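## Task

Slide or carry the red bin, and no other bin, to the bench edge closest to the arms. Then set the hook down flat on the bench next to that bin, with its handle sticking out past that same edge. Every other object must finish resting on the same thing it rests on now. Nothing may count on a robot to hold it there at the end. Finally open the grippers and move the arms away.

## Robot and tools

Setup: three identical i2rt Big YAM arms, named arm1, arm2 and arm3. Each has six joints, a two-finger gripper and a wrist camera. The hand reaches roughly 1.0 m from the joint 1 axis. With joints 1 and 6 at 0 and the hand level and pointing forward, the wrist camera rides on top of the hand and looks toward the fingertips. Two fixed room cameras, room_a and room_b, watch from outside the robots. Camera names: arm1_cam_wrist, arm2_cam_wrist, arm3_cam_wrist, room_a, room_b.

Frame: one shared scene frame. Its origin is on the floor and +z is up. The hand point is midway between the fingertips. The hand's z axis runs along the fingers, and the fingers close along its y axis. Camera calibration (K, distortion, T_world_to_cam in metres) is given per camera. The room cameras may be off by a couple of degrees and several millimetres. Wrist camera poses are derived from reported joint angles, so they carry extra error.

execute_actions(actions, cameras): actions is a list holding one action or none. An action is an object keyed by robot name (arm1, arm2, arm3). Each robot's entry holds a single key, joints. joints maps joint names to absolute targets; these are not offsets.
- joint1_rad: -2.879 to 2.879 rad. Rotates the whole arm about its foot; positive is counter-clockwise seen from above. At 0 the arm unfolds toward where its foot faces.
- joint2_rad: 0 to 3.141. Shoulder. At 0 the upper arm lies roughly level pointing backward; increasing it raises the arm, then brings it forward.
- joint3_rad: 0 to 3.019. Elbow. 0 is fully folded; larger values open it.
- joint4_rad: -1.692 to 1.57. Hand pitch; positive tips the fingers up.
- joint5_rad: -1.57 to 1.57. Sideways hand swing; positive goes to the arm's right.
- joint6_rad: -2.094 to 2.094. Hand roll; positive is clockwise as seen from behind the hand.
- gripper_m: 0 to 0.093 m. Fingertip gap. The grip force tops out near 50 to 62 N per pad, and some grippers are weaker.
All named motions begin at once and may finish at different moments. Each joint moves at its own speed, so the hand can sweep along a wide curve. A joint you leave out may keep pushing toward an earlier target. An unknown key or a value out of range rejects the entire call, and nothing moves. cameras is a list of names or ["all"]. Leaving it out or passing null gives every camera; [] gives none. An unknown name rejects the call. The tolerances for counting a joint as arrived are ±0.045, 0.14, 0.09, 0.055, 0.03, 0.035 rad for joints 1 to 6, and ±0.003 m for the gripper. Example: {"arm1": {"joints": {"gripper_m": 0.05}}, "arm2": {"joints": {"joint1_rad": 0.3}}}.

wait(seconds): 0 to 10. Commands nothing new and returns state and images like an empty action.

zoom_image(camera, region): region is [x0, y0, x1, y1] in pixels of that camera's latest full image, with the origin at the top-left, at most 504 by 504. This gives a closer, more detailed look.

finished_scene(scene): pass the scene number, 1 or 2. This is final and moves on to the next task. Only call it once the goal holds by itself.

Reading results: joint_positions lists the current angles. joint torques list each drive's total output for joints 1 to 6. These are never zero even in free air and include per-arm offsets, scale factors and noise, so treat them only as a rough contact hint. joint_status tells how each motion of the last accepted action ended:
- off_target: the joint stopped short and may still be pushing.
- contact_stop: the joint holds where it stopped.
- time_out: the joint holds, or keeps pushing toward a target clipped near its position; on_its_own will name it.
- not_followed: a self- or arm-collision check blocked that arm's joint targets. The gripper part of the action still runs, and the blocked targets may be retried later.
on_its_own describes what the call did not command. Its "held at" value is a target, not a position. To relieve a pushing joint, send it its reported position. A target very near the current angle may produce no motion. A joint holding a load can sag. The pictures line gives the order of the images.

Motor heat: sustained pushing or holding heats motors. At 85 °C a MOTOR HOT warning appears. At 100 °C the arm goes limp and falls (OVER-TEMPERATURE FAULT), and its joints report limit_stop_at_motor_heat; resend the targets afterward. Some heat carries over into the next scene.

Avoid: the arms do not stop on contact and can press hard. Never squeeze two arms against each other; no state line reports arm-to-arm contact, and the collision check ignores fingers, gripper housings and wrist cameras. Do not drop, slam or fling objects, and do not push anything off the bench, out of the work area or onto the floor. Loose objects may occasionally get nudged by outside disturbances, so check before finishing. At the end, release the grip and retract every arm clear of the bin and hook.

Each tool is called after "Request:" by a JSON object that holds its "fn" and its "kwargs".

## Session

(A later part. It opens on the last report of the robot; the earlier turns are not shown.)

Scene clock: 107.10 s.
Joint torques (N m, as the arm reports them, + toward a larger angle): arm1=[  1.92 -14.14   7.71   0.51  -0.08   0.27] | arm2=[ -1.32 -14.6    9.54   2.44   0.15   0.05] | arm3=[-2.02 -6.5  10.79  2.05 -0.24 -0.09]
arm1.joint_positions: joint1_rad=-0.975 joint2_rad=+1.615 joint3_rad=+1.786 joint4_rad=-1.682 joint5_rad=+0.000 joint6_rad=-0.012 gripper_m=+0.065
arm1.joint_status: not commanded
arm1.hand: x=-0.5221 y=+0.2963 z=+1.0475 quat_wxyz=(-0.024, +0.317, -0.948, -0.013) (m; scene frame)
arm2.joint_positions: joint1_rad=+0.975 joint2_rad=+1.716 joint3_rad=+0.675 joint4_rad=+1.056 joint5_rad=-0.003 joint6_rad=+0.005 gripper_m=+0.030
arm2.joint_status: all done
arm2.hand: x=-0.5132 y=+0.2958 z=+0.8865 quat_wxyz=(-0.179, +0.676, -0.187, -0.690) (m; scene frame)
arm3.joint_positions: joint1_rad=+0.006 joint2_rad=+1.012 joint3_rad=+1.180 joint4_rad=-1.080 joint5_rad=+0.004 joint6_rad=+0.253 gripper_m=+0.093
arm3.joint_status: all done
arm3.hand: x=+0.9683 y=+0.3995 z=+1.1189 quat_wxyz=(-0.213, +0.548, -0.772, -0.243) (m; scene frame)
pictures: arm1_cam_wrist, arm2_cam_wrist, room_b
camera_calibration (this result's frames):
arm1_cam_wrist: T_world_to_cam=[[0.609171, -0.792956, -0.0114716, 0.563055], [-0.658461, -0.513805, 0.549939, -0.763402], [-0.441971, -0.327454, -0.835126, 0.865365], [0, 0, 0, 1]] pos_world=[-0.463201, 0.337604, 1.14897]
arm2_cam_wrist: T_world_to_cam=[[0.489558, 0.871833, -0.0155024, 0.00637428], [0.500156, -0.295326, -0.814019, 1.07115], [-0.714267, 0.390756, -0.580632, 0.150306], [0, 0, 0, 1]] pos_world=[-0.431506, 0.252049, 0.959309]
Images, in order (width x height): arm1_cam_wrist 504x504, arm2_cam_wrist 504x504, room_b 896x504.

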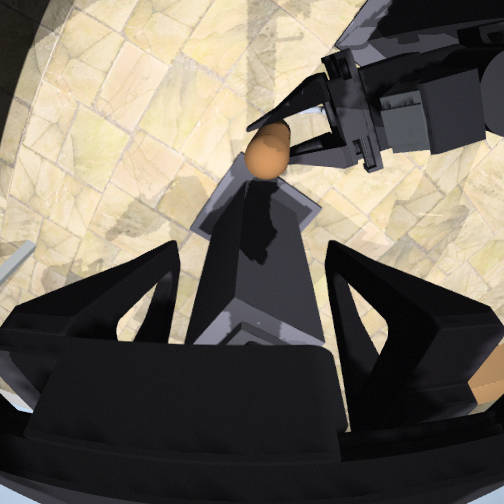

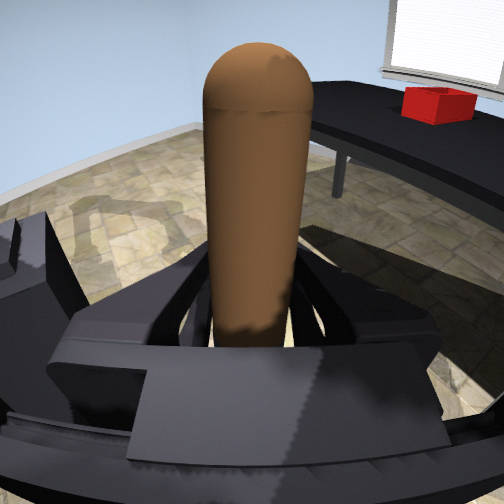

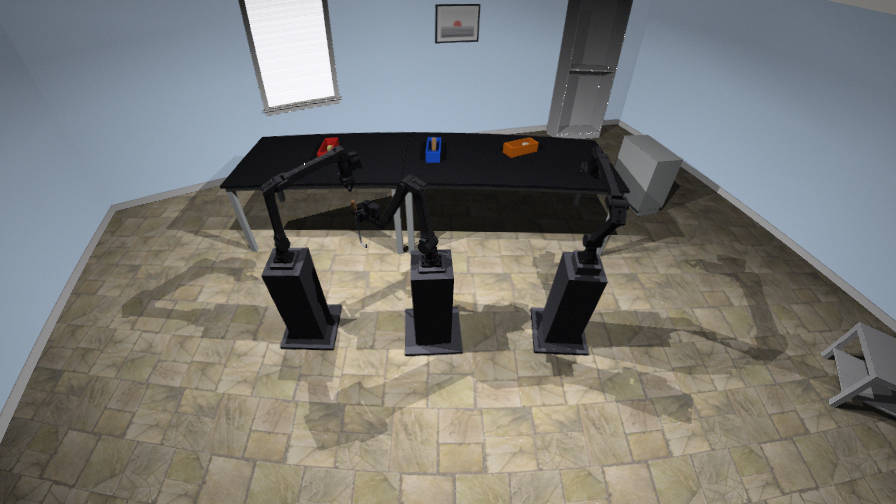

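Request:
{"fn": "execute_actions", "kwargs": {"actions": [{"arm1":{"joints":{"joint1_rad":-1.0,"joint3_rad":1.58,"joint4_rad":-1.45}}}], "cameras": ["arm1_cam_wrist","arm2_cam_wrist"]}}

Scene clock: 112.20 s.
Joint torques (N m, as the arm reports them, + toward a larger angle): arm1=[  0.95 -13.58   7.51   1.28  -0.09   0.27] | arm2=[ -1.63 -14.6    9.35   2.42   0.15   0.01] | arm3=[-1.84 -6.42 10.79  2.04 -0.23 -0.11]
arm1.joint_positions: joint1_rad=-0.993 joint2_rad=+1.607 joint3_rad=+1.570 joint4_rad=-1.462 joint5_rad=+0.000 joint6_rad=-0.012 gripper_m=+0.065
arm1.joint_status: all done
arm1.hand: x=-0.5135 y=+0.2924 z=+0.9693 quat_wxyz=(-0.030, +0.309, -0.951, -0.014) (m; scene frame)
arm2.joint_positions: joint1_rad=+0.975 joint2_rad=+1.716 joint3_rad=+0.675 joint4_rad=+1.056 joint5_rad=-0.003 joint6_rad=+0.005 gripper_m=+0.030
arm2.joint_status: not commanded
arm2.hand: x=-0.5132 y=+0.2958 z=+0.8865 quat_wxyz=(-0.179, +0.676, -0.187, -0.690) (m; scene frame)
arm3.joint_positions: joint1_rad=+0.006 joint2_rad=+1.012 joint3_rad=+1.180 joint4_rad=-1.080 joint5_rad=+0.004 joint6_rad=+0.253 gripper_m=+0.093
arm3.joint_status: not commanded
arm3.hand: x=+0.9683 y=+0.3995 z=+1.1189 quat_wxyz=(-0.213, +0.548, -0.772, -0.243) (m; scene frame)
pictures: arm1_cam_wrist, arm2_cam_wrist
camera_calibration (this result's frames):
arm1_cam_wrist: T_world_to_cam=[[0.594874, -0.803742, -0.011079, 0.549252], [-0.673189, -0.505685, 0.539537, -0.716642], [-0.439251, -0.313498, -0.841889, 0.806457], [0, 0, 0, 1]] pos_world=[-0.454934, 0.331885, 1.07169]
arm2_cam_wrist: T_world_to_cam=[[0.489558, 0.871833, -0.0155024, 0.00637428], [0.500156, -0.295326, -0.814019, 1.07115], [-0.714267, 0.390756, -0.580632, 0.150306], [0, 0, 0, 1]] pos_world=[-0.431506, 0.252049, 0.959309]
Images, in order (width x height): arm1_cam_wrist 504x504, arm2_cam_wrist 504x504.

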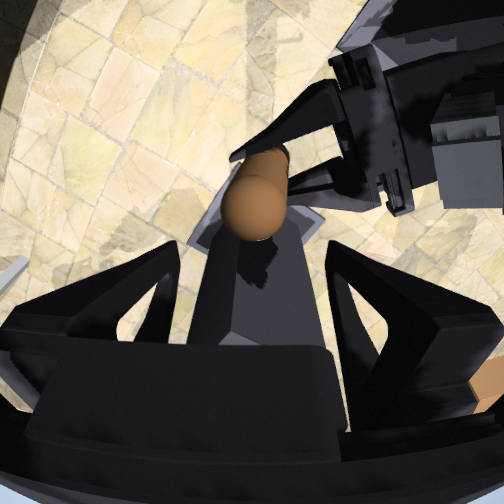

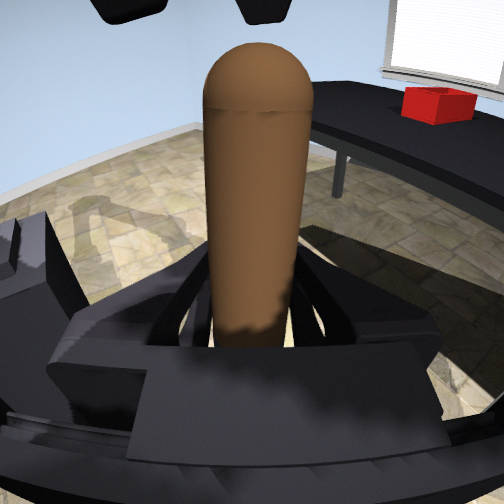

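Down 5 cm, out 1 cm.

Request:
{"fn": "execute_actions", "kwargs": {"actions": [{"arm1":{"joints":{"joint3_rad":1.44,"joint4_rad":-1.25}}}], "cameras": ["arm1_cam_wrist","arm2_cam_wrist"]}}

Scene clock: 115.60 s.
Joint torques (N m, as the arm reports them, + toward a larger angle): arm1=[  0.88 -13.54   7.61   1.42  -0.08   0.27] | arm2=[ -1.64 -14.2    9.46   2.35   0.15   0.04] | arm3=[-1.76 -6.42 10.82  2.06 -0.25 -0.09]
arm1.joint_positions: joint1_rad=-0.993 joint2_rad=+1.606 joint3_rad=+1.428 joint4_rad=-1.262 joint5_rad=+0.000 joint6_rad=-0.012 gripper_m=+0.065
arm1.joint_status: all done
arm1.hand: x=-0.5073 y=+0.2974 z=+0.9172 quat_wxyz=(-0.058, +0.308, -0.949, -0.023) (m; scene frame)
arm2.joint_positions: joint1_rad=+0.975 joint2_rad=+1.716 joint3_rad=+0.675 joint4_rad=+1.056 joint5_rad=-0.003 joint6_rad=+0.005 gripper_m=+0.030
arm2.joint_status: not commanded
arm2.hand: x=-0.5132 y=+0.2958 z=+0.8865 quat_wxyz=(-0.179, +0.676, -0.187, -0.690) (m; scene frame)
arm3.joint_positions: joint1_rad=+0.006 joint2_rad=+1.012 joint3_rad=+1.180 joint4_rad=-1.080 joint5_rad=+0.004 joint6_rad=+0.253 gripper_m=+0.093
arm3.joint_status: not commanded
arm3.hand: x=+0.9683 y=+0.3995 z=+1.1189 quat_wxyz=(-0.213, +0.548, -0.772, -0.243) (m; scene frame)
pictures: arm1_cam_wrist, arm2_cam_wrist
camera_calibration (this result's frames):
arm1_cam_wrist: T_world_to_cam=[[0.594918, -0.803726, -0.00987043, 0.547924], [-0.697989, -0.522663, 0.489525, -0.643447], [-0.398603, -0.284338, -0.871933, 0.806367], [0, 0, 0, 1]] pos_world=[-0.453668, 0.333355, 1.02349]
arm2_cam_wrist: T_world_to_cam=[[0.489558, 0.871833, -0.0155024, 0.00637428], [0.500156, -0.295326, -0.814019, 1.07115], [-0.714267, 0.390756, -0.580632, 0.150306], [0, 0, 0, 1]] pos_world=[-0.431506, 0.252049, 0.959309]
Images, in order (width x height): arm1_cam_wrist 504x504, arm2_cam_wrist 504x504.

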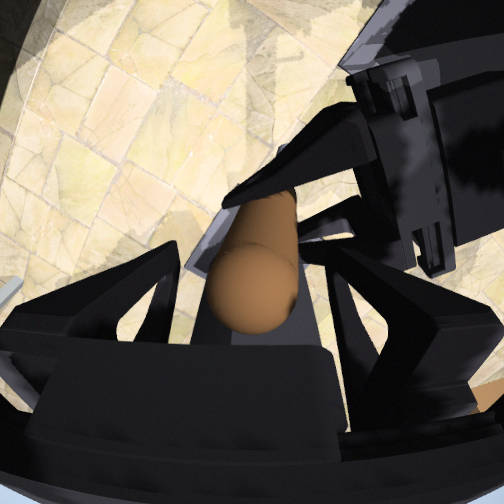

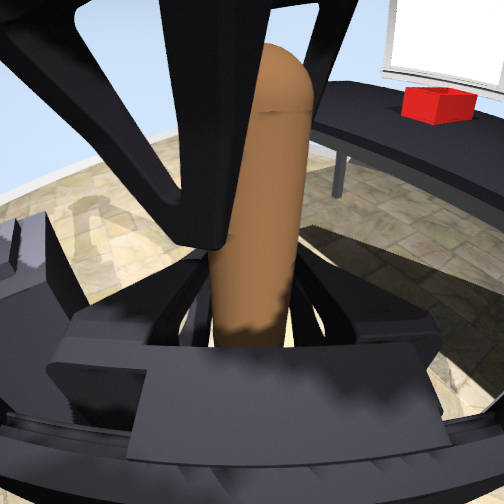

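Request:
{"fn": "execute_actions", "kwargs": {"actions": [{"arm1":{"joints":{"joint4_rad":-1.2}}}], "cameras": []}}

Request:
{"fn": "execute_actions", "kwargs": {"actions": [{"arm1":{"joints":{"gripper_m":0}}}], "cameras": ["arm1_cam_wrist","arm2_cam_wrist"]}}

Scene clock: 118.73 s.
Joint torques (N m, as the arm reports them, + toward a larger angle): arm1=[  0.9  -13.56   7.66   1.51  -0.08   0.27] | arm2=[ -1.82 -14.31   9.44   2.37   0.16   0.02] | arm3=[-2.29 -6.42 10.84  2.04 -0.24 -0.1 ]
arm1.joint_positions: joint1_rad=-0.993 joint2_rad=+1.606 joint3_rad=+1.428 joint4_rad=-1.213 joint5_rad=+0.000 joint6_rad=-0.012 gripper_m=+0.065
arm1.joint_status: all done
arm1.hand: x=-0.4976 y=+0.3043 z=+0.9190 quat_wxyz=(-0.081, +0.308, -0.948, -0.030) (m; scene frame)
arm2.joint_positions: joint1_rad=+0.975 joint2_rad=+1.716 joint3_rad=+0.675 joint4_rad=+1.056 joint5_rad=-0.003 joint6_rad=+0.005 gripper_m=+0.030
arm2.joint_status: not commanded
arm2.hand: x=-0.5132 y=+0.2958 z=+0.8865 quat_wxyz=(-0.179, +0.676, -0.187, -0.690) (m; scene frame)
arm3.joint_positions: joint1_rad=+0.006 joint2_rad=+1.012 joint3_rad=+1.180 joint4_rad=-1.080 joint5_rad=+0.004 joint6_rad=+0.253 gripper_m=+0.093
arm3.joint_status: not commanded
arm3.hand: x=+0.9683 y=+0.3995 z=+1.1189 quat_wxyz=(-0.213, +0.548, -0.772, -0.243) (m; scene frame)
pictures: none
No camera images: the call's "cameras" was empty. Leave "cameras" out to get every camera's image.

Scene clock: 119.37 s.
Joint torques (N m, as the arm reports them, + toward a larger angle): arm1=[  1.12 -13.52   7.68   1.38  -0.41   0.27] | arm2=[ -1.47 -14.3    9.44   2.47   0.04   0.04] | arm3=[-2.15 -6.39 10.78  2.   -0.23 -0.09]
arm1.joint_positions: joint1_rad=-0.997 joint2_rad=+1.606 joint3_rad=+1.428 joint4_rad=-1.210 joint5_rad=+0.008 joint6_rad=-0.012 gripper_m=+0.031
arm1.joint_status: gripper_m off_target (ended at +0.031, target +0.000)
arm1.hand: x=-0.4951 y=+0.3020 z=+0.9191 quat_wxyz=(-0.083, +0.305, -0.948, -0.027) (m; scene frame)
arm2.joint_positions: joint1_rad=+0.975 joint2_rad=+1.716 joint3_rad=+0.675 joint4_rad=+1.056 joint5_rad=-0.001 joint6_rad=+0.004 gripper_m=+0.030
arm2.joint_status: not commanded
arm2.hand: x=-0.5129 y=+0.2964 z=+0.8865 quat_wxyz=(-0.180, +0.676, -0.187, -0.689) (m; scene frame)
arm3.joint_positions: joint1_rad=+0.006 joint2_rad=+1.012 joint3_rad=+1.180 joint4_rad=-1.080 joint5_rad=+0.004 joint6_rad=+0.253 gripper_m=+0.093
arm3.joint_status: not commanded
arm3.hand: x=+0.9683 y=+0.3995 z=+1.1189 quat_wxyz=(-0.213, +0.548, -0.772, -0.243) (m; scene frame)
pictures: arm1_cam_wrist, arm2_cam_wrist
camera_calibration (this result's frames):
arm1_cam_wrist: T_world_to_cam=[[0.590484, -0.807048, -0.00132268, 0.535306], [-0.722846, -0.529604, 0.443861, -0.601692], [-0.358918, -0.261137, -0.896094, 0.849004], [0, 0, 0, 1]] pos_world=[-0.446297, 0.335066, 1.02856]
arm2_cam_wrist: T_world_to_cam=[[0.491908, 0.870528, -0.0143936, 0.00636742], [0.499833, -0.295899, -0.814009, 1.07115], [-0.712877, 0.393223, -0.580673, 0.150333], [0, 0, 0, 1]] pos_world=[-0.431357, 0.252293, 0.959309]
Images, in order (width x height): arm1_cam_wrist 504x504, arm2_cam_wrist 504x504.

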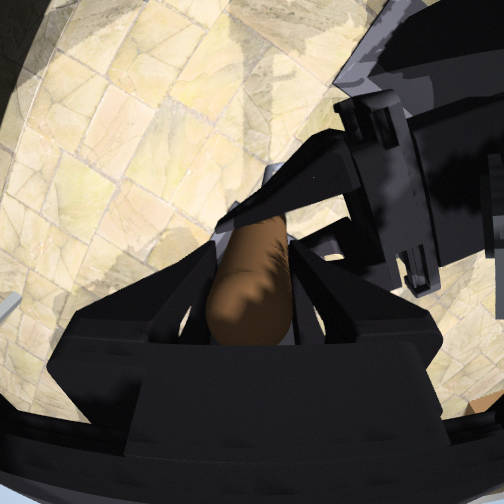

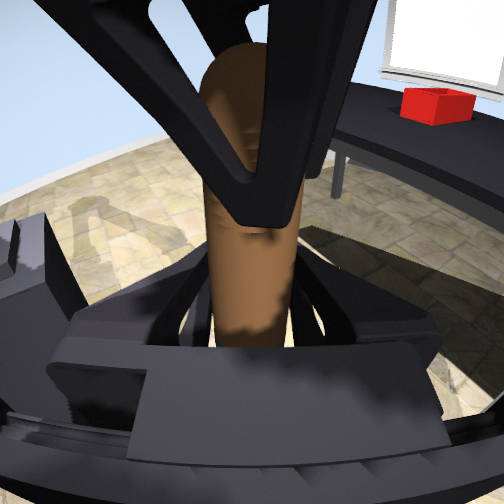

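Request:
{"fn": "execute_actions", "kwargs": {"actions": [{"arm2":{"joints":{"gripper_m":0.093}}}], "cameras": []}}

Request:
{"fn": "execute_actions", "kwargs": {"actions": [{"arm2":{"joints":{"joint2_rad":1.4,"joint3_rad":0.33,"joint4_rad":1.05}}}], "cameras": []}}

Request:
{"fn": "execute_actions", "kwargs": {"actions": [{"arm2":{"joints":{"joint1_rad":0}},"arm1":{"joints":{"joint1_rad":0,"joint3_rad":1.9,"joint4_rad":-1.65,"joint6_rad":1.57}}}], "cameras": ["arm1_cam_wrist"]}}

Request:
{"fn": "execute_actions", "kwargs": {"actions": [{"arm1":{"joints":{"joint4_rad":-0.6}}}], "cameras": ["arm1_cam_wrist","room_a","room_b"]}}

Scene clock: 125.10 s.
Joint torques (N m, as the arm reports them, + toward a larger angle): arm1=[  1.22 -13.68   8.02   1.39  -0.05   0.26] | arm2=[ -1.65 -14.09   9.49   2.32   0.06   0.06] | arm3=[-1.92 -6.63 10.83  2.12 -0.24 -0.1 ]
arm1.joint_positions: joint1_rad=-0.997 joint2_rad=+1.608 joint3_rad=+1.423 joint4_rad=-1.210 joint5_rad=+0.000 joint6_rad=-0.012 gripper_m=+0.031
arm1.joint_status: not commanded
arm1.hand: x=-0.4973 y=+0.3022 z=+0.9155 quat_wxyz=(-0.078, +0.306, -0.948, -0.029) (m; scene frame)
arm2.joint_positions: joint1_rad=+0.975 joint2_rad=+1.716 joint3_rad=+0.675 joint4_rad=+1.056 joint5_rad=-0.001 joint6_rad=+0.004 gripper_m=+0.093
arm2.joint_status: all done
arm2.hand: x=-0.5129 y=+0.2964 z=+0.8865 quat_wxyz=(-0.180, +0.676, -0.187, -0.689) (m; scene frame)
arm3.joint_positions: joint1_rad=+0.006 joint2_rad=+1.012 joint3_rad=+1.180 joint4_rad=-1.080 joint5_rad=+0.004 joint6_rad=+0.253 gripper_m=+0.093
arm3.joint_status: not commanded
arm3.hand: x=+0.9683 y=+0.3995 z=+1.1189 quat_wxyz=(-0.213, +0.548, -0.772, -0.243) (m; scene frame)
pictures: none
No camera images: the call's "cameras" was empty. Leave "cameras" out to get every camera's image.

Scene clock: 126.20 s.
Joint torques (N m, as the arm reports them, + toward a larger angle): arm1=[  1.28 -13.7    7.99   1.43  -0.06   0.27] | arm2=[-1.84 -7.94  6.77  1.56  0.06  0.05] | arm3=[-1.93 -6.33 10.81  2.07 -0.24 -0.1 ]
arm1.joint_positions: joint1_rad=-0.997 joint2_rad=+1.608 joint3_rad=+1.423 joint4_rad=-1.210 joint5_rad=+0.000 joint6_rad=-0.012 gripper_m=+0.031
arm1.joint_status: not commanded
arm1.hand: x=-0.4973 y=+0.3022 z=+0.9155 quat_wxyz=(-0.078, +0.306, -0.948, -0.029) (m; scene frame)
arm2.joint_positions: joint1_rad=+0.975 joint2_rad=+1.403 joint3_rad=+0.329 joint4_rad=+1.052 joint5_rad=-0.001 joint6_rad=+0.004 gripper_m=+0.093
arm2.joint_status: all done
arm2.hand: x=-0.4011 y=+0.2315 z=+0.8909 quat_wxyz=(-0.177, +0.689, -0.190, -0.677) (m; scene frame)
arm3.joint_positions: joint1_rad=+0.006 joint2_rad=+1.012 joint3_rad=+1.180 joint4_rad=-1.080 joint5_rad=+0.004 joint6_rad=+0.253 gripper_m=+0.093
arm3.joint_status: not commanded
arm3.hand: x=+0.9683 y=+0.3995 z=+1.1189 quat_wxyz=(-0.213, +0.548, -0.772, -0.243) (m; scene frame)
pictures: none
No camera images: the call's "cameras" was empty. Leave "cameras" out to get every camera's image.

Scene clock: 128.37 s.
Joint torques (N m, as the arm reports them, + toward a larger angle): arm1=[  0.82 -15.93  10.1    0.7    0.03   0.29] | arm2=[-1.38 -8.27  6.73  1.71  0.08  0.05] | arm3=[-2.33 -6.39 10.75  2.07 -0.23 -0.09]
arm1.joint_positions: joint1_rad=+0.008 joint2_rad=+1.638 joint3_rad=+1.848 joint4_rad=-1.645 joint5_rad=+0.000 joint6_rad=+1.554 gripper_m=+0.031
arm1.joint_status: all done
arm1.hand: x=-0.9470 y=+0.5232 z=+1.0677 quat_wxyz=(+0.007, +0.032, -0.997, -0.070) (m; scene frame)
arm2.joint_positions: joint1_rad=+0.003 joint2_rad=+1.403 joint3_rad=+0.329 joint4_rad=+1.052 joint5_rad=-0.001 joint6_rad=+0.004 gripper_m=+0.093
arm2.joint_status: all done
arm2.hand: x=-0.0418 y=+0.4558 z=+0.8871 quat_wxyz=(-0.471, +0.523, -0.491, -0.513) (m; scene frame)
arm3.joint_positions: joint1_rad=+0.006 joint2_rad=+1.012 joint3_rad=+1.180 joint4_rad=-1.080 joint5_rad=+0.004 joint6_rad=+0.253 gripper_m=+0.093
arm3.joint_status: not commanded
arm3.hand: x=+0.9683 y=+0.3995 z=+1.1189 quat_wxyz=(-0.213, +0.548, -0.772, -0.243) (m; scene frame)
pictures: arm1_cam_wrist
camera_calibration (this result's frames):
arm1_cam_wrist: T_world_to_cam=[[0.0702898, -0.987273, -0.142656, 0.733387], [-0.792042, -0.142174, 0.593681, -1.30537], [-0.606407, 0.0712595, -0.791955, 0.358252], [0, 0, 0, 1]] pos_world=[-0.868214, 0.512935, 1.16332]
Images, in order (width x height): arm1_cam_wrist 504x504.

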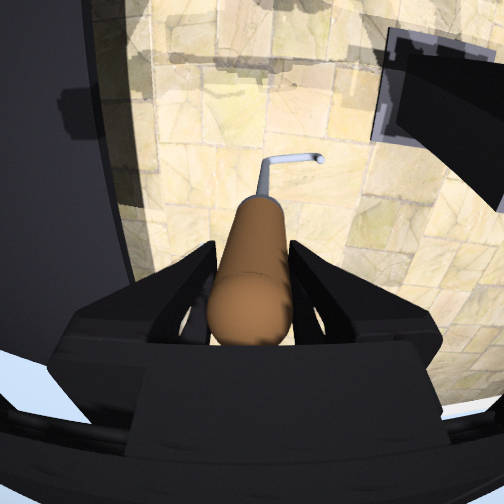

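Scene clock: 129.90 s.
Joint torques (N m, as the arm reports them, + toward a larger angle): arm1=[  0.87 -17.68  11.12   4.16  -0.02   0.23] | arm2=[-1.83 -8.34  6.72  1.69  0.07  0.05] | arm3=[-2.24 -6.39 10.81  2.13 -0.21 -0.1 ]
arm1.joint_positions: joint1_rad=+0.008 joint2_rad=+1.638 joint3_rad=+1.848 joint4_rad=-0.652 joint5_rad=+0.000 joint6_rad=+1.554 gripper_m=+0.031
arm1.joint_status: all done
arm1.hand: x=-0.9543 y=+0.7115 z=+1.2066 quat_wxyz=(+0.013, +0.024, -0.844, -0.536) (m; scene frame)
arm2.joint_positions: joint1_rad=+0.003 joint2_rad=+1.403 joint3_rad=+0.329 joint4_rad=+1.052 joint5_rad=-0.001 joint6_rad=+0.004 gripper_m=+0.093
arm2.joint_status: not commanded
arm2.hand: x=-0.0418 y=+0.4558 z=+0.8871 quat_wxyz=(-0.471, +0.523, -0.491, -0.513) (m; scene frame)
arm3.joint_positions: joint1_rad=+0.006 joint2_rad=+1.012 joint3_rad=+1.180 joint4_rad=-1.080 joint5_rad=+0.004 joint6_rad=+0.253 gripper_m=+0.093
arm3.joint_status: not commanded
arm3.hand: x=+0.9683 y=+0.3995 z=+1.1189 quat_wxyz=(-0.213, +0.548, -0.772, -0.243) (m; scene frame)
pictures: arm1_cam_wrist, room_a, room_b
camera_calibration (this result's frames):
arm1_cam_wrist: T_world_to_cam=[[0.0346199, -0.42038, -0.906688, 1.42416], [-0.775353, -0.583721, 0.241033, -0.611209], [-0.630578, 0.694659, -0.346151, -0.554093], [0, 0, 0, 1]] pos_world=[-0.872606, 0.626817, 1.24679]
Images, in order (width x height): arm1_cam_wrist 504x504, room_a 896x504, room_b 896x504.

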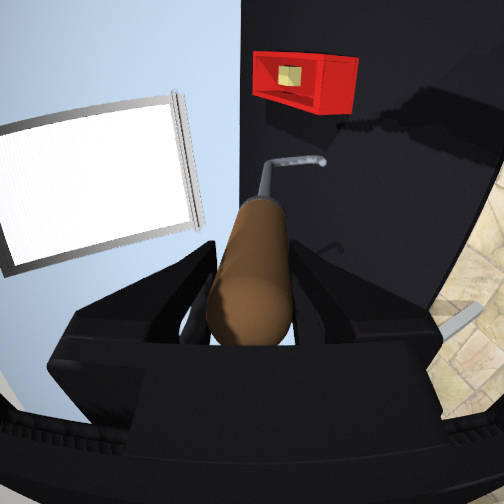

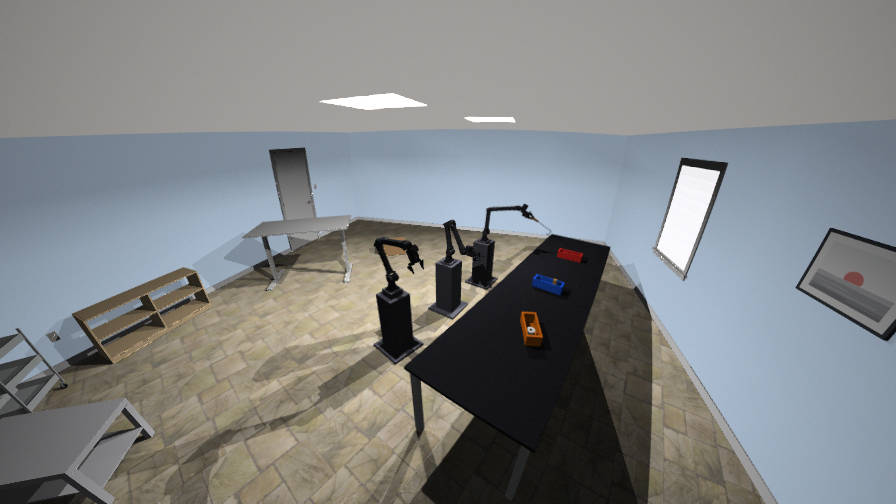

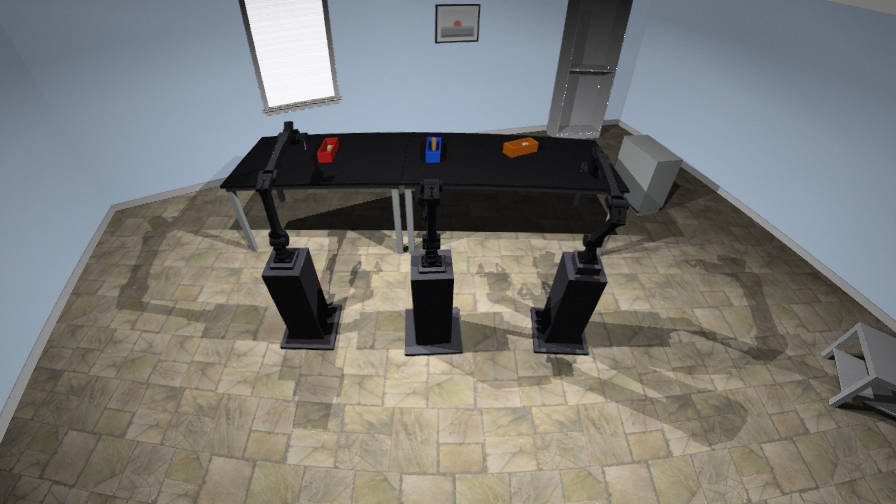

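Request:
{"fn": "execute_actions", "kwargs": {"actions": [{"arm1":{"joints":{"joint1_rad":-0.11,"joint2_rad":2.17,"joint3_rad":2.36,"joint4_rad":-0.38}}}], "cameras": ["arm1_cam_wrist","room_a","room_b"]}}

Request:
{"fn": "zoom_image", "kwargs": {"camera": "room_a", "region": [460, 190, 640, 290]}}

Request:
{"fn": "zoom_image", "kwargs": {"camera": "room_b", "region": [240, 100, 400, 200]}}

Scene clock: 138.37 s.
Joint torques (N m, as the arm reports them, + toward a larger angle): arm1=[  2.12 -28.67  14.54   3.78  -0.2    0.23] | arm2=[-1.33 -8.2   6.74  1.72  0.04  0.05] | arm3=[-1.95 -6.16 10.82  2.12 -0.23 -0.09]
arm1.joint_positions: joint1_rad=-0.115 joint2_rad=+2.252 joint3_rad=+2.258 joint4_rad=-0.423 joint5_rad=+0.004 joint6_rad=+1.554 gripper_m=+0.031
arm1.joint_status: joint3_rad time_out (moved +0.409 of +0.512); the others done
arm1.on_its_own: joint3_rad reads +2.258 and still pushes toward +2.360 since a time_out
arm1.hand: x=-0.8525 y=+0.9191 z=+1.0129 quat_wxyz=(-0.022, -0.029, -0.837, -0.546) (m; scene frame)
arm2.joint_positions: joint1_rad=+0.003 joint2_rad=+1.403 joint3_rad=+0.329 joint4_rad=+1.052 joint5_rad=-0.001 joint6_rad=+0.004 gripper_m=+0.093
arm2.joint_status: not commanded
arm2.hand: x=-0.0418 y=+0.4558 z=+0.8871 quat_wxyz=(-0.471, +0.523, -0.491, -0.513) (m; scene frame)
arm3.joint_positions: joint1_rad=+0.006 joint2_rad=+1.012 joint3_rad=+1.180 joint4_rad=-1.080 joint5_rad=+0.004 joint6_rad=+0.253 gripper_m=+0.093
arm3.joint_status: not commanded
arm3.hand: x=+0.9683 y=+0.3995 z=+1.1189 quat_wxyz=(-0.213, +0.548, -0.772, -0.243) (m; scene frame)
pictures: arm1_cam_wrist, room_a, room_b
camera_calibration (this result's frames):
arm1_cam_wrist: T_world_to_cam=[[-0.0160997, -0.399266, -0.916694, 1.27974], [-0.843959, -0.486201, 0.226587, -0.497869], [-0.536165, 0.7773, -0.329136, -0.713824], [0, 0, 0, 1]] pos_world=[-0.782305, 0.823748, 1.051]
Images, in order (width x height): arm1_cam_wrist 504x504, room_a 896x504, room_b 896x504.

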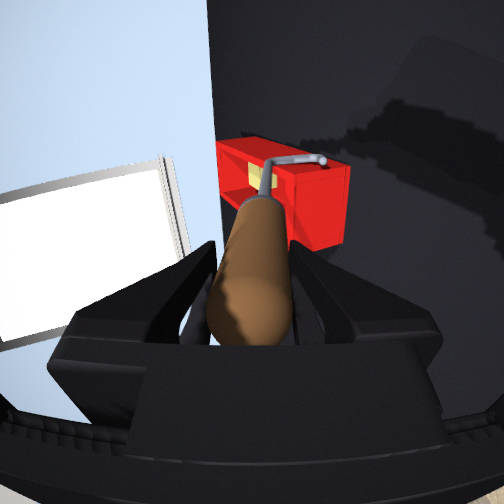

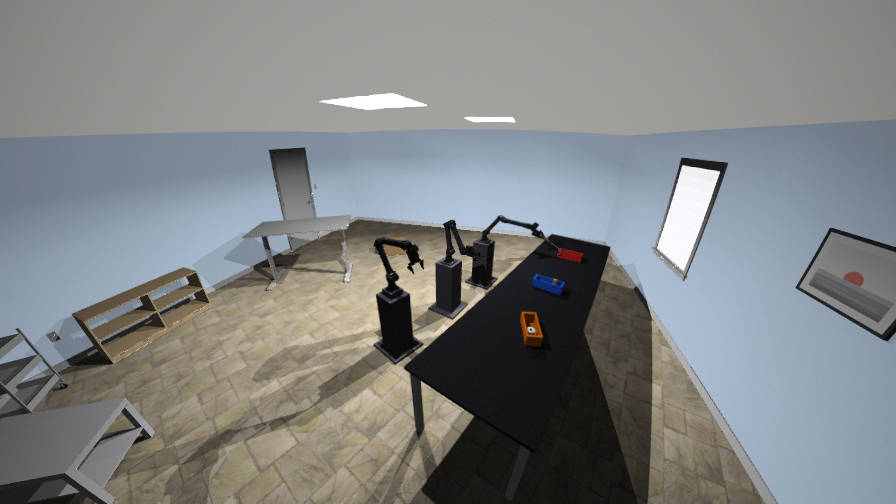

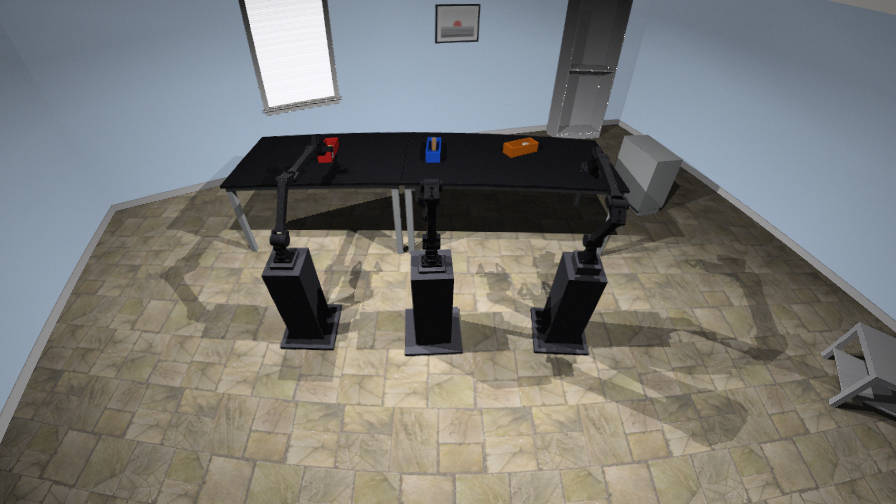

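Region (460, 190, 640, 290) of room_a's 896x504 image, scaled by 2.800, with more detail than that image has.

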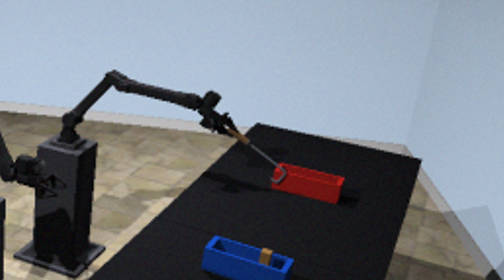

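Region (240, 100, 400, 200) of room_b's 896x504 image, scaled by 3.150, with more detail than that image has; it fills the top 315 rows of this view, and the rest is white.

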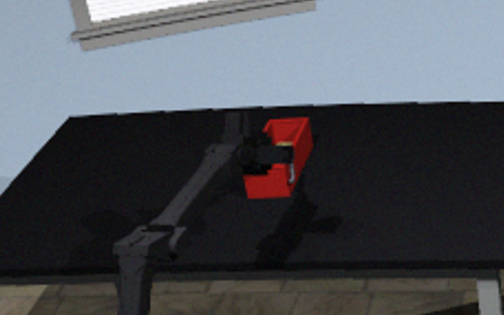

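Request:
{"fn": "execute_actions", "kwargs": {"actions": [{"arm1":{"joints":{"joint2_rad":2.17,"joint3_rad":2.3,"joint4_rad":-0.12}}}], "cameras": []}}

Request:
{"fn": "execute_actions", "kwargs": {"actions": [{"arm1":{"joints":{"joint1_rad":-0.06,"joint2_rad":2.3,"joint3_rad":2.45}}}], "cameras": ["arm1_cam_wrist","room_a","room_b"]}}

Request:
{"fn": "zoom_image", "kwargs": {"camera": "room_a", "region": [460, 190, 640, 290]}}

Request:
{"fn": "zoom_image", "kwargs": {"camera": "room_b", "region": [240, 100, 400, 200]}}

Scene clock: 145.20 s.
Joint torques (N m, as the arm reports them, + toward a larger angle): arm1=[  2.1  -28.8   10.74   4.39  -0.2    0.22] | arm2=[-1.61 -8.17  6.6   1.59  0.05  0.04] | arm3=[-2.2  -6.17 10.8   2.04 -0.25 -0.1 ]
arm1.joint_positions: joint1_rad=-0.115 joint2_rad=+2.251 joint3_rad=+2.258 joint4_rad=-0.176 joint5_rad=+0.004 joint6_rad=+1.554 gripper_m=+0.031
arm1.joint_status: joint4_rad time_out (moved +0.247 of +0.303); the others done
arm1.on_its_own: joint4_rad reads -0.176 and still pushes toward -0.120 since a time_out
arm1.hand: x=-0.8505 y=+0.9362 z=+1.0716 quat_wxyz=(-0.027, -0.028, -0.763, -0.645) (m; scene frame)
arm2.joint_positions: joint1_rad=+0.003 joint2_rad=+1.403 joint3_rad=+0.329 joint4_rad=+1.052 joint5_rad=-0.001 joint6_rad=+0.004 gripper_m=+0.093
arm2.joint_status: not commanded
arm2.hand: x=-0.0418 y=+0.4558 z=+0.8871 quat_wxyz=(-0.471, +0.523, -0.491, -0.513) (m; scene frame)
arm3.joint_positions: joint1_rad=+0.006 joint2_rad=+1.012 joint3_rad=+1.180 joint4_rad=-1.080 joint5_rad=+0.004 joint6_rad=+0.253 gripper_m=+0.093
arm3.joint_status: not commanded
arm3.hand: x=+0.9683 y=+0.3995 z=+1.1189 quat_wxyz=(-0.213, +0.548, -0.772, -0.243) (m; scene frame)
pictures: none
No camera images: the call's "cameras" was empty. Leave "cameras" out to get every camera's image.

not run: a stop came earlier in this reply.

Region (460, 190, 640, 290) of room_a's 896x504 image, scaled by 2.800, with more detail than that image has.

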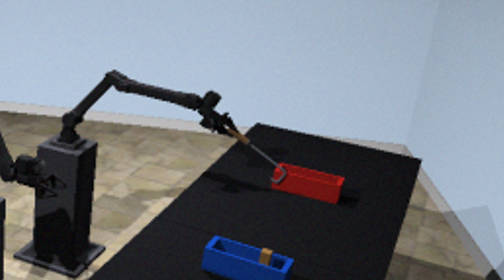

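Region (240, 100, 400, 200) of room_b's 896x504 image, scaled by 3.150, with more detail than that image has; it fills the top 315 rows of this view, and the rest is white.

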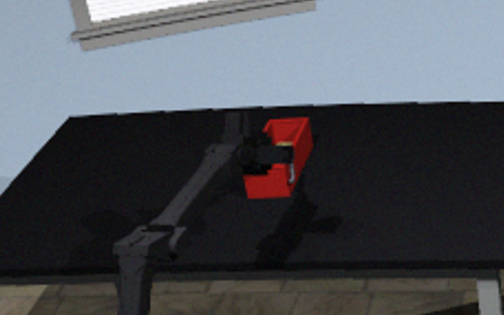

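Request:
{"fn": "execute_actions", "kwargs": {"actions": [{"arm1":{"joints":{"joint1_rad":-0.06,"joint4_rad":-0.13}}}], "cameras": ["arm1_cam_wrist","room_a","room_b"]}}

Request:
{"fn": "zoom_image", "kwargs": {"camera": "room_a", "region": [460, 190, 640, 290]}}

Request:
{"fn": "zoom_image", "kwargs": {"camera": "room_b", "region": [240, 100, 400, 200]}}

Scene clock: 149.63 s.
Joint torques (N m, as the arm reports them, + toward a larger angle): arm1=[  1.07 -28.62  10.69   3.96  -0.04   0.22] | arm2=[-1.61 -8.28  6.74  1.63  0.06  0.05] | arm3=[-1.85 -6.44 10.85  2.07 -0.24 -0.1 ]
arm1.joint_positions: joint1_rad=-0.053 joint2_rad=+2.251 joint3_rad=+2.258 joint4_rad=-0.176 joint5_rad=+0.000 joint6_rad=+1.554 gripper_m=+0.031
arm1.joint_status: all done
arm1.hand: x=-0.9089 y=+0.9389 z=+1.0723 quat_wxyz=(-0.006, -0.003, -0.763, -0.646) (m; scene frame)
arm2.joint_positions: joint1_rad=+0.003 joint2_rad=+1.403 joint3_rad=+0.329 joint4_rad=+1.052 joint5_rad=-0.001 joint6_rad=+0.004 gripper_m=+0.093
arm2.joint_status: not commanded
arm2.hand: x=-0.0418 y=+0.4558 z=+0.8871 quat_wxyz=(-0.471, +0.523, -0.491, -0.513) (m; scene frame)
arm3.joint_positions: joint1_rad=+0.006 joint2_rad=+1.012 joint3_rad=+1.180 joint4_rad=-1.080 joint5_rad=+0.004 joint6_rad=+0.253 gripper_m=+0.093
arm3.joint_status: not commanded
arm3.hand: x=+0.9683 y=+0.3995 z=+1.1189 quat_wxyz=(-0.213, +0.548, -0.772, -0.243) (m; scene frame)
pictures: arm1_cam_wrist, room_a, room_b
camera_calibration (this result's frames):
arm1_cam_wrist: T_world_to_cam=[[0.0113111, -0.161926, -0.986738, 1.21835], [-0.81235, -0.576889, 0.0853566, -0.284034], [-0.58306, 0.800612, -0.138066, -1.00937], [0, 0, 0, 1]] pos_world=[-0.833037, 0.841536, 1.08708]
Images, in order (width x height): arm1_cam_wrist 504x504, room_a 896x504, room_b 896x504.

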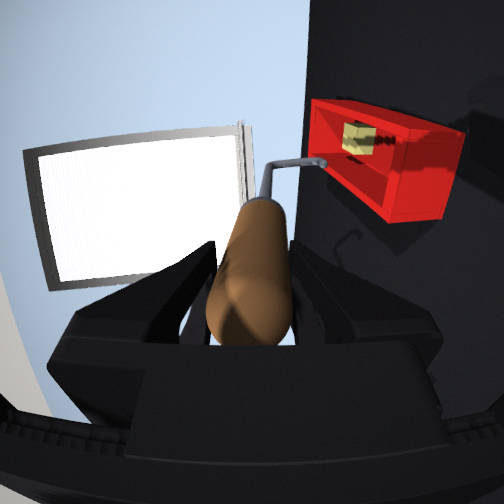

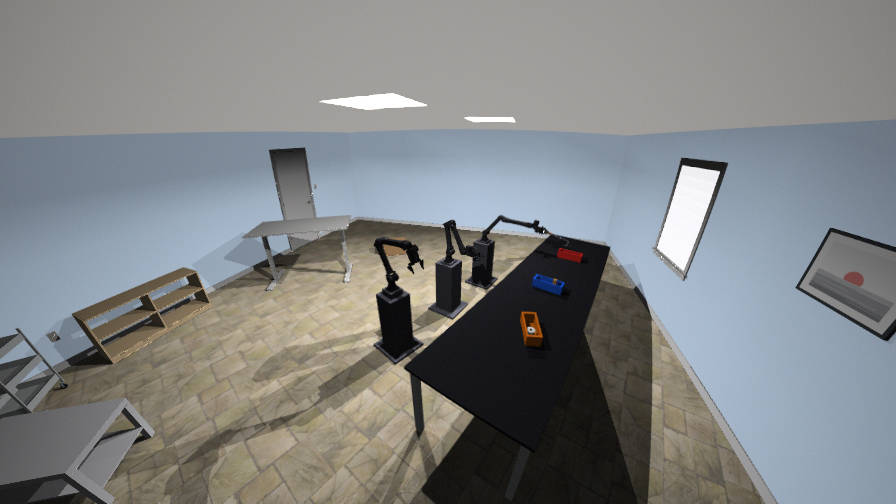

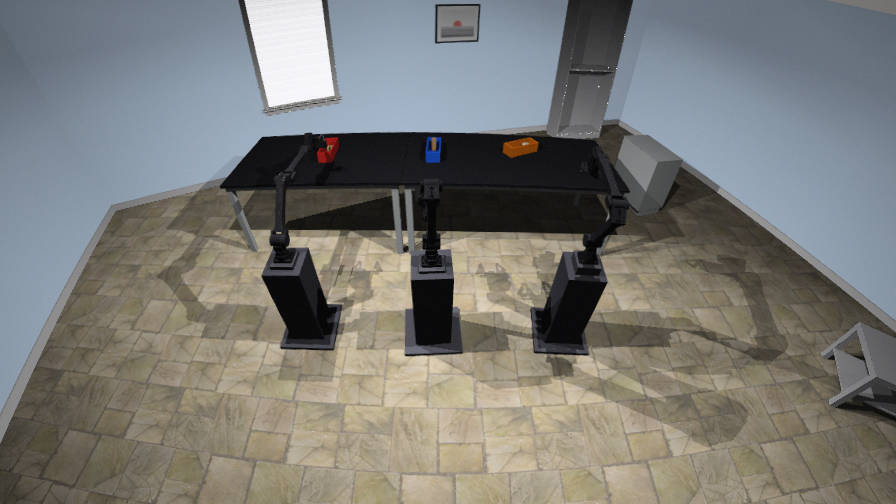

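Region (460, 190, 640, 290) of room_a's 896x504 image, scaled by 2.800, with more detail than that image has.

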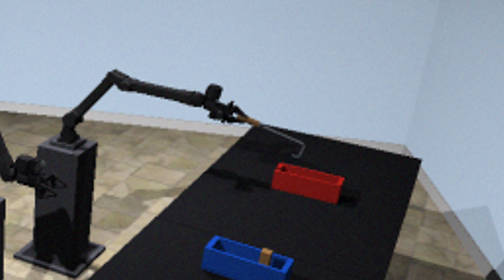

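Region (240, 100, 400, 200) of room_b's 896x504 image, scaled by 3.150, with more detail than that image has; it fills the top 315 rows of this view, and the rest is white.

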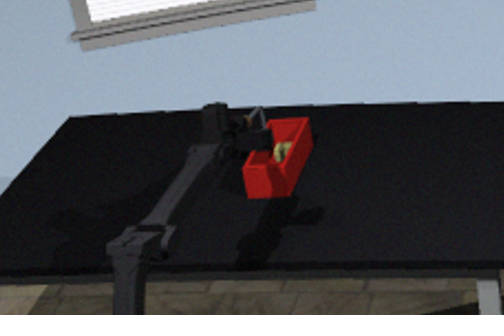

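Request:
{"fn": "execute_actions", "kwargs": {"actions": [{"arm1":{"joints":{"joint1_rad":-0.085,"joint2_rad":2.29}}}], "cameras": ["arm1_cam_wrist","room_a","room_b"]}}

Request:
{"fn": "zoom_image", "kwargs": {"camera": "room_a", "region": [460, 190, 640, 290]}}

Request:
{"fn": "zoom_image", "kwargs": {"camera": "room_b", "region": [240, 100, 400, 200]}}

Scene clock: 158.07 s.
Joint torques (N m, as the arm reports them, + toward a larger angle): arm1=[  1.69 -28.06  10.76   3.95  -0.03   0.22] | arm2=[-1.28 -8.6   6.66  1.76  0.1   0.01] | arm3=[-2.03 -6.49 10.81  2.08 -0.21 -0.09]
arm1.joint_positions: joint1_rad=-0.085 joint2_rad=+2.352 joint3_rad=+2.256 joint4_rad=-0.176 joint5_rad=+0.000 joint6_rad=+1.554 gripper_m=+0.031
arm1.joint_status: all done
arm1.hand: x=-0.8796 y=+0.9549 z=+0.9771 quat_wxyz=(-0.014, -0.015, -0.796, -0.606) (m; scene frame)
arm2.joint_positions: joint1_rad=+0.003 joint2_rad=+1.403 joint3_rad=+0.329 joint4_rad=+1.052 joint5_rad=-0.001 joint6_rad=+0.004 gripper_m=+0.093
arm2.joint_status: not commanded
arm2.hand: x=-0.0418 y=+0.4558 z=+0.8871 quat_wxyz=(-0.471, +0.523, -0.491, -0.513) (m; scene frame)
arm3.joint_positions: joint1_rad=+0.006 joint2_rad=+1.012 joint3_rad=+1.180 joint4_rad=-1.080 joint5_rad=+0.004 joint6_rad=+0.253 gripper_m=+0.093
arm3.joint_status: not commanded
arm3.hand: x=+0.9683 y=+0.3995 z=+1.1189 quat_wxyz=(-0.213, +0.548, -0.772, -0.243) (m; scene frame)
pictures: arm1_cam_wrist, room_a, room_b
camera_calibration (this result's frames):
arm1_cam_wrist: T_world_to_cam=[[0.00169033, -0.263408, -0.964683, 1.19359], [-0.828966, -0.539915, 0.145972, -0.352052], [-0.559297, 0.799442, -0.219269, -0.916846], [0, 0, 0, 1]] pos_world=[-0.806646, 0.85729, 1.00179]
Images, in order (width x height): arm1_cam_wrist 504x504, room_a 896x504, room_b 896x504.

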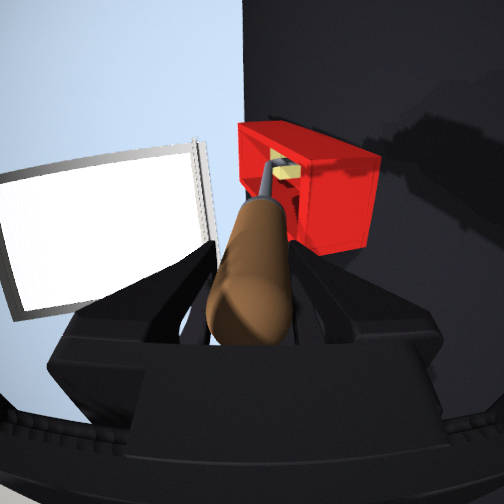

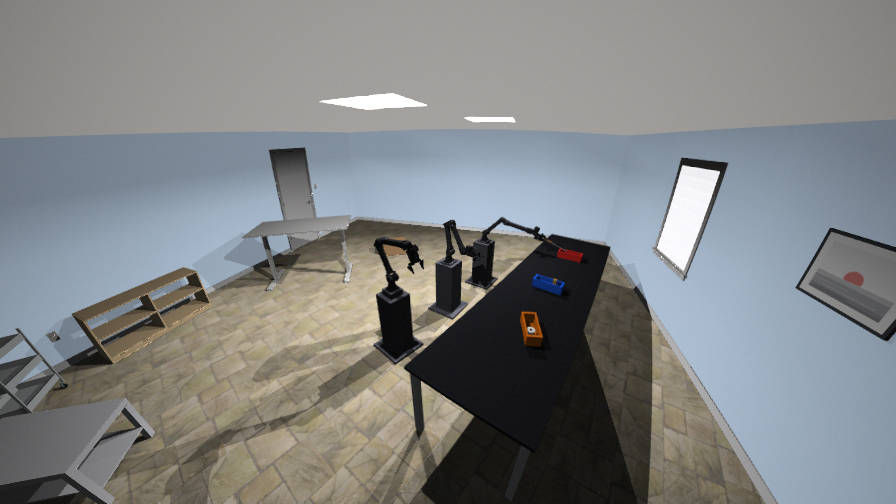

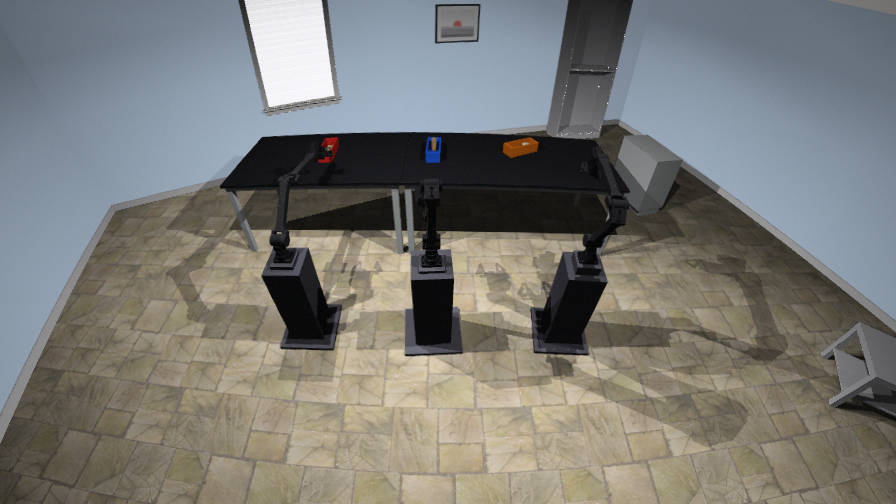

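Region (460, 190, 640, 290) of room_a's 896x504 image, scaled by 2.800, with more detail than that image has.

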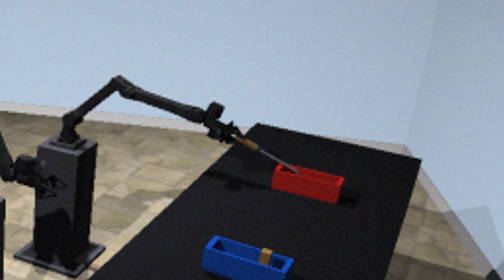

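Region (240, 100, 400, 200) of room_b's 896x504 image, scaled by 3.150, with more detail than that image has; it fills the top 315 rows of this view, and the rest is white.

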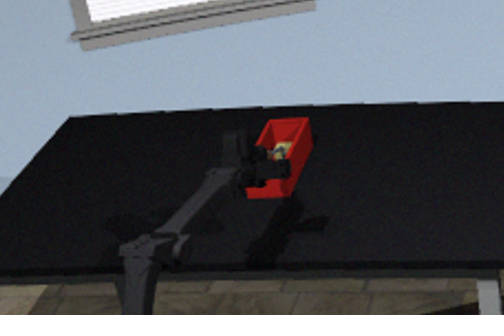

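Request:
{"fn": "execute_actions", "kwargs": {"actions": [{"arm1":{"joints":{"joint2_rad":2.0,"joint3_rad":1.73,"joint4_rad":0.08}}}], "cameras": []}}

Request:
{"fn": "execute_actions", "kwargs": {"actions": [{"arm1":{"joints":{"joint2_rad":1.79,"joint3_rad":1.38,"joint4_rad":0.2}}}], "cameras": ["arm1_cam_wrist","room_a","room_b"]}}

Request:
{"fn": "zoom_image", "kwargs": {"camera": "room_a", "region": [460, 190, 640, 290]}}

Scene clock: 167.97 s.
Joint torques (N m, as the arm reports them, + toward a larger angle): arm1=[  1.56 -21.11   7.68   2.64  -0.04   0.16] | arm2=[-1.35 -8.56  6.65  1.7   0.06  0.01] | arm3=[-1.71 -6.38 10.82  2.04 -0.22 -0.1 ]
arm1.joint_positions: joint1_rad=-0.085 joint2_rad=+2.020 joint3_rad=+1.729 joint4_rad=+0.069 joint5_rad=+0.000 joint6_rad=+1.561 gripper_m=+0.031
arm1.joint_status: all done
arm1.hand: x=-0.8840 y=+0.8545 z=+1.0068 quat_wxyz=(-0.013, -0.018, -0.780, -0.626) (m; scene frame)
arm2.joint_positions: joint1_rad=+0.003 joint2_rad=+1.403 joint3_rad=+0.329 joint4_rad=+1.052 joint5_rad=-0.001 joint6_rad=+0.004 gripper_m=+0.093
arm2.joint_status: not commanded
arm2.hand: x=-0.0418 y=+0.4558 z=+0.8871 quat_wxyz=(-0.471, +0.523, -0.491, -0.513) (m; scene frame)
arm3.joint_positions: joint1_rad=+0.006 joint2_rad=+1.012 joint3_rad=+1.180 joint4_rad=-1.080 joint5_rad=+0.004 joint6_rad=+0.253 gripper_m=+0.093
arm3.joint_status: not commanded
arm3.hand: x=+0.9683 y=+0.3995 z=+1.1189 quat_wxyz=(-0.213, +0.548, -0.772, -0.243) (m; scene frame)
pictures: none
No camera images: the call's "cameras" was empty. Leave "cameras" out to get every camera's image.

Scene clock: 169.10 s.
Joint torques (N m, as the arm reports them, + toward a larger angle): arm1=[  1.5  -19.72   9.36   3.65  -0.04   0.15] | arm2=[-1.27 -8.29  6.66  1.68  0.06  0.06] | arm3=[-2.16 -6.47 10.7   2.07 -0.24 -0.11]
arm1.joint_positions: joint1_rad=-0.085 joint2_rad=+1.834 joint3_rad=+1.345 joint4_rad=+0.162 joint5_rad=+0.000 joint6_rad=+1.562 gripper_m=+0.031
arm1.joint_status: all done
arm1.hand: x=-0.8891 y=+0.7575 z=+0.9476 quat_wxyz=(-0.011, -0.019, -0.812, -0.583) (m; scene frame)
arm2.joint_positions: joint1_rad=+0.003 joint2_rad=+1.403 joint3_rad=+0.329 joint4_rad=+1.052 joint5_rad=-0.001 joint6_rad=+0.004 gripper_m=+0.093
arm2.joint_status: not commanded
arm2.hand: x=-0.0418 y=+0.4558 z=+0.8871 quat_wxyz=(-0.471, +0.523, -0.491, -0.513) (m; scene frame)
arm3.joint_positions: joint1_rad=+0.006 joint2_rad=+1.012 joint3_rad=+1.180 joint4_rad=-1.080 joint5_rad=+0.004 joint6_rad=+0.253 gripper_m=+0.093
arm3.joint_status: not commanded
arm3.hand: x=+0.9683 y=+0.3995 z=+1.1189 quat_wxyz=(-0.213, +0.548, -0.772, -0.243) (m; scene frame)
pictures: arm1_cam_wrist, room_a, room_b
camera_calibration (this result's frames):
arm1_cam_wrist: T_world_to_cam=[[-0.00855384, -0.315962, -0.948733, 1.12877], [-0.828183, -0.529463, 0.183797, -0.505228], [-0.560392, 0.787297, -0.257145, -0.726642], [0, 0, 0, 1]] pos_world=[-0.815971, 0.661233, 0.976912]
Images, in order (width x height): arm1_cam_wrist 504x504, room_a 896x504, room_b 896x504.

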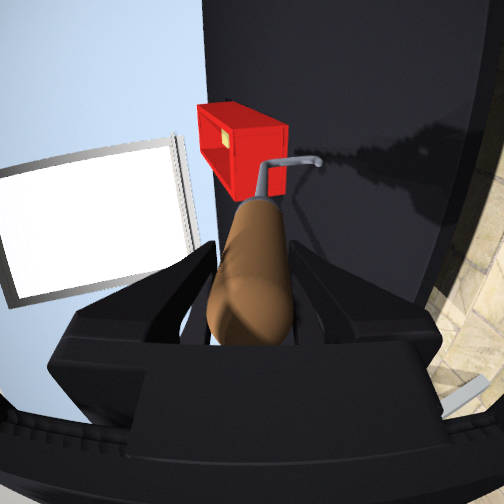

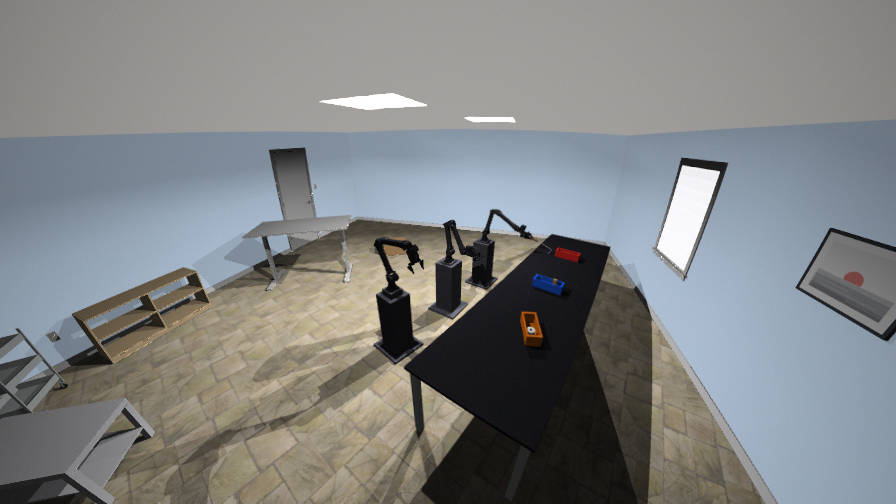

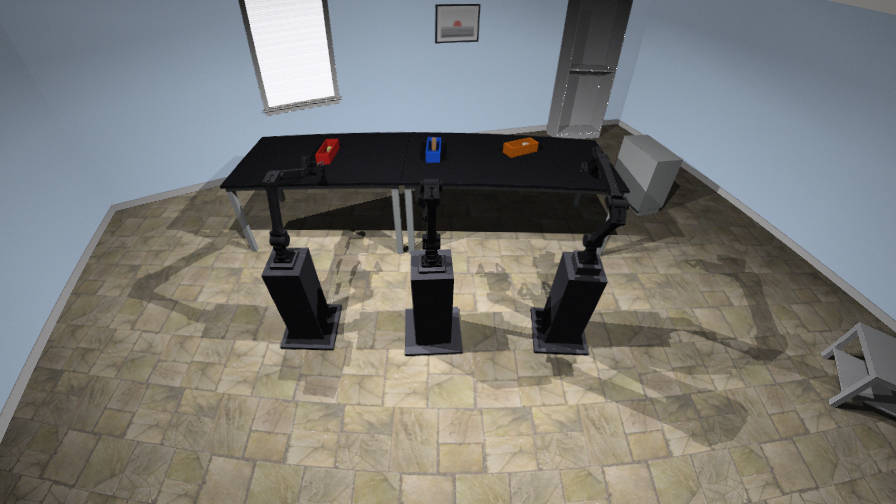

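Region (460, 190, 640, 290) of room_a's 896x504 image, scaled by 2.800, with more detail than that image has.

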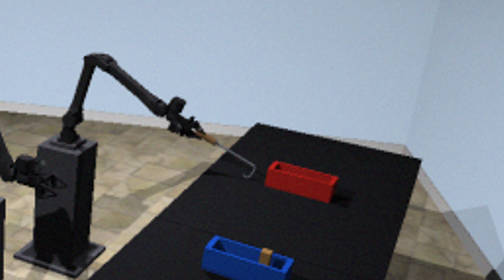

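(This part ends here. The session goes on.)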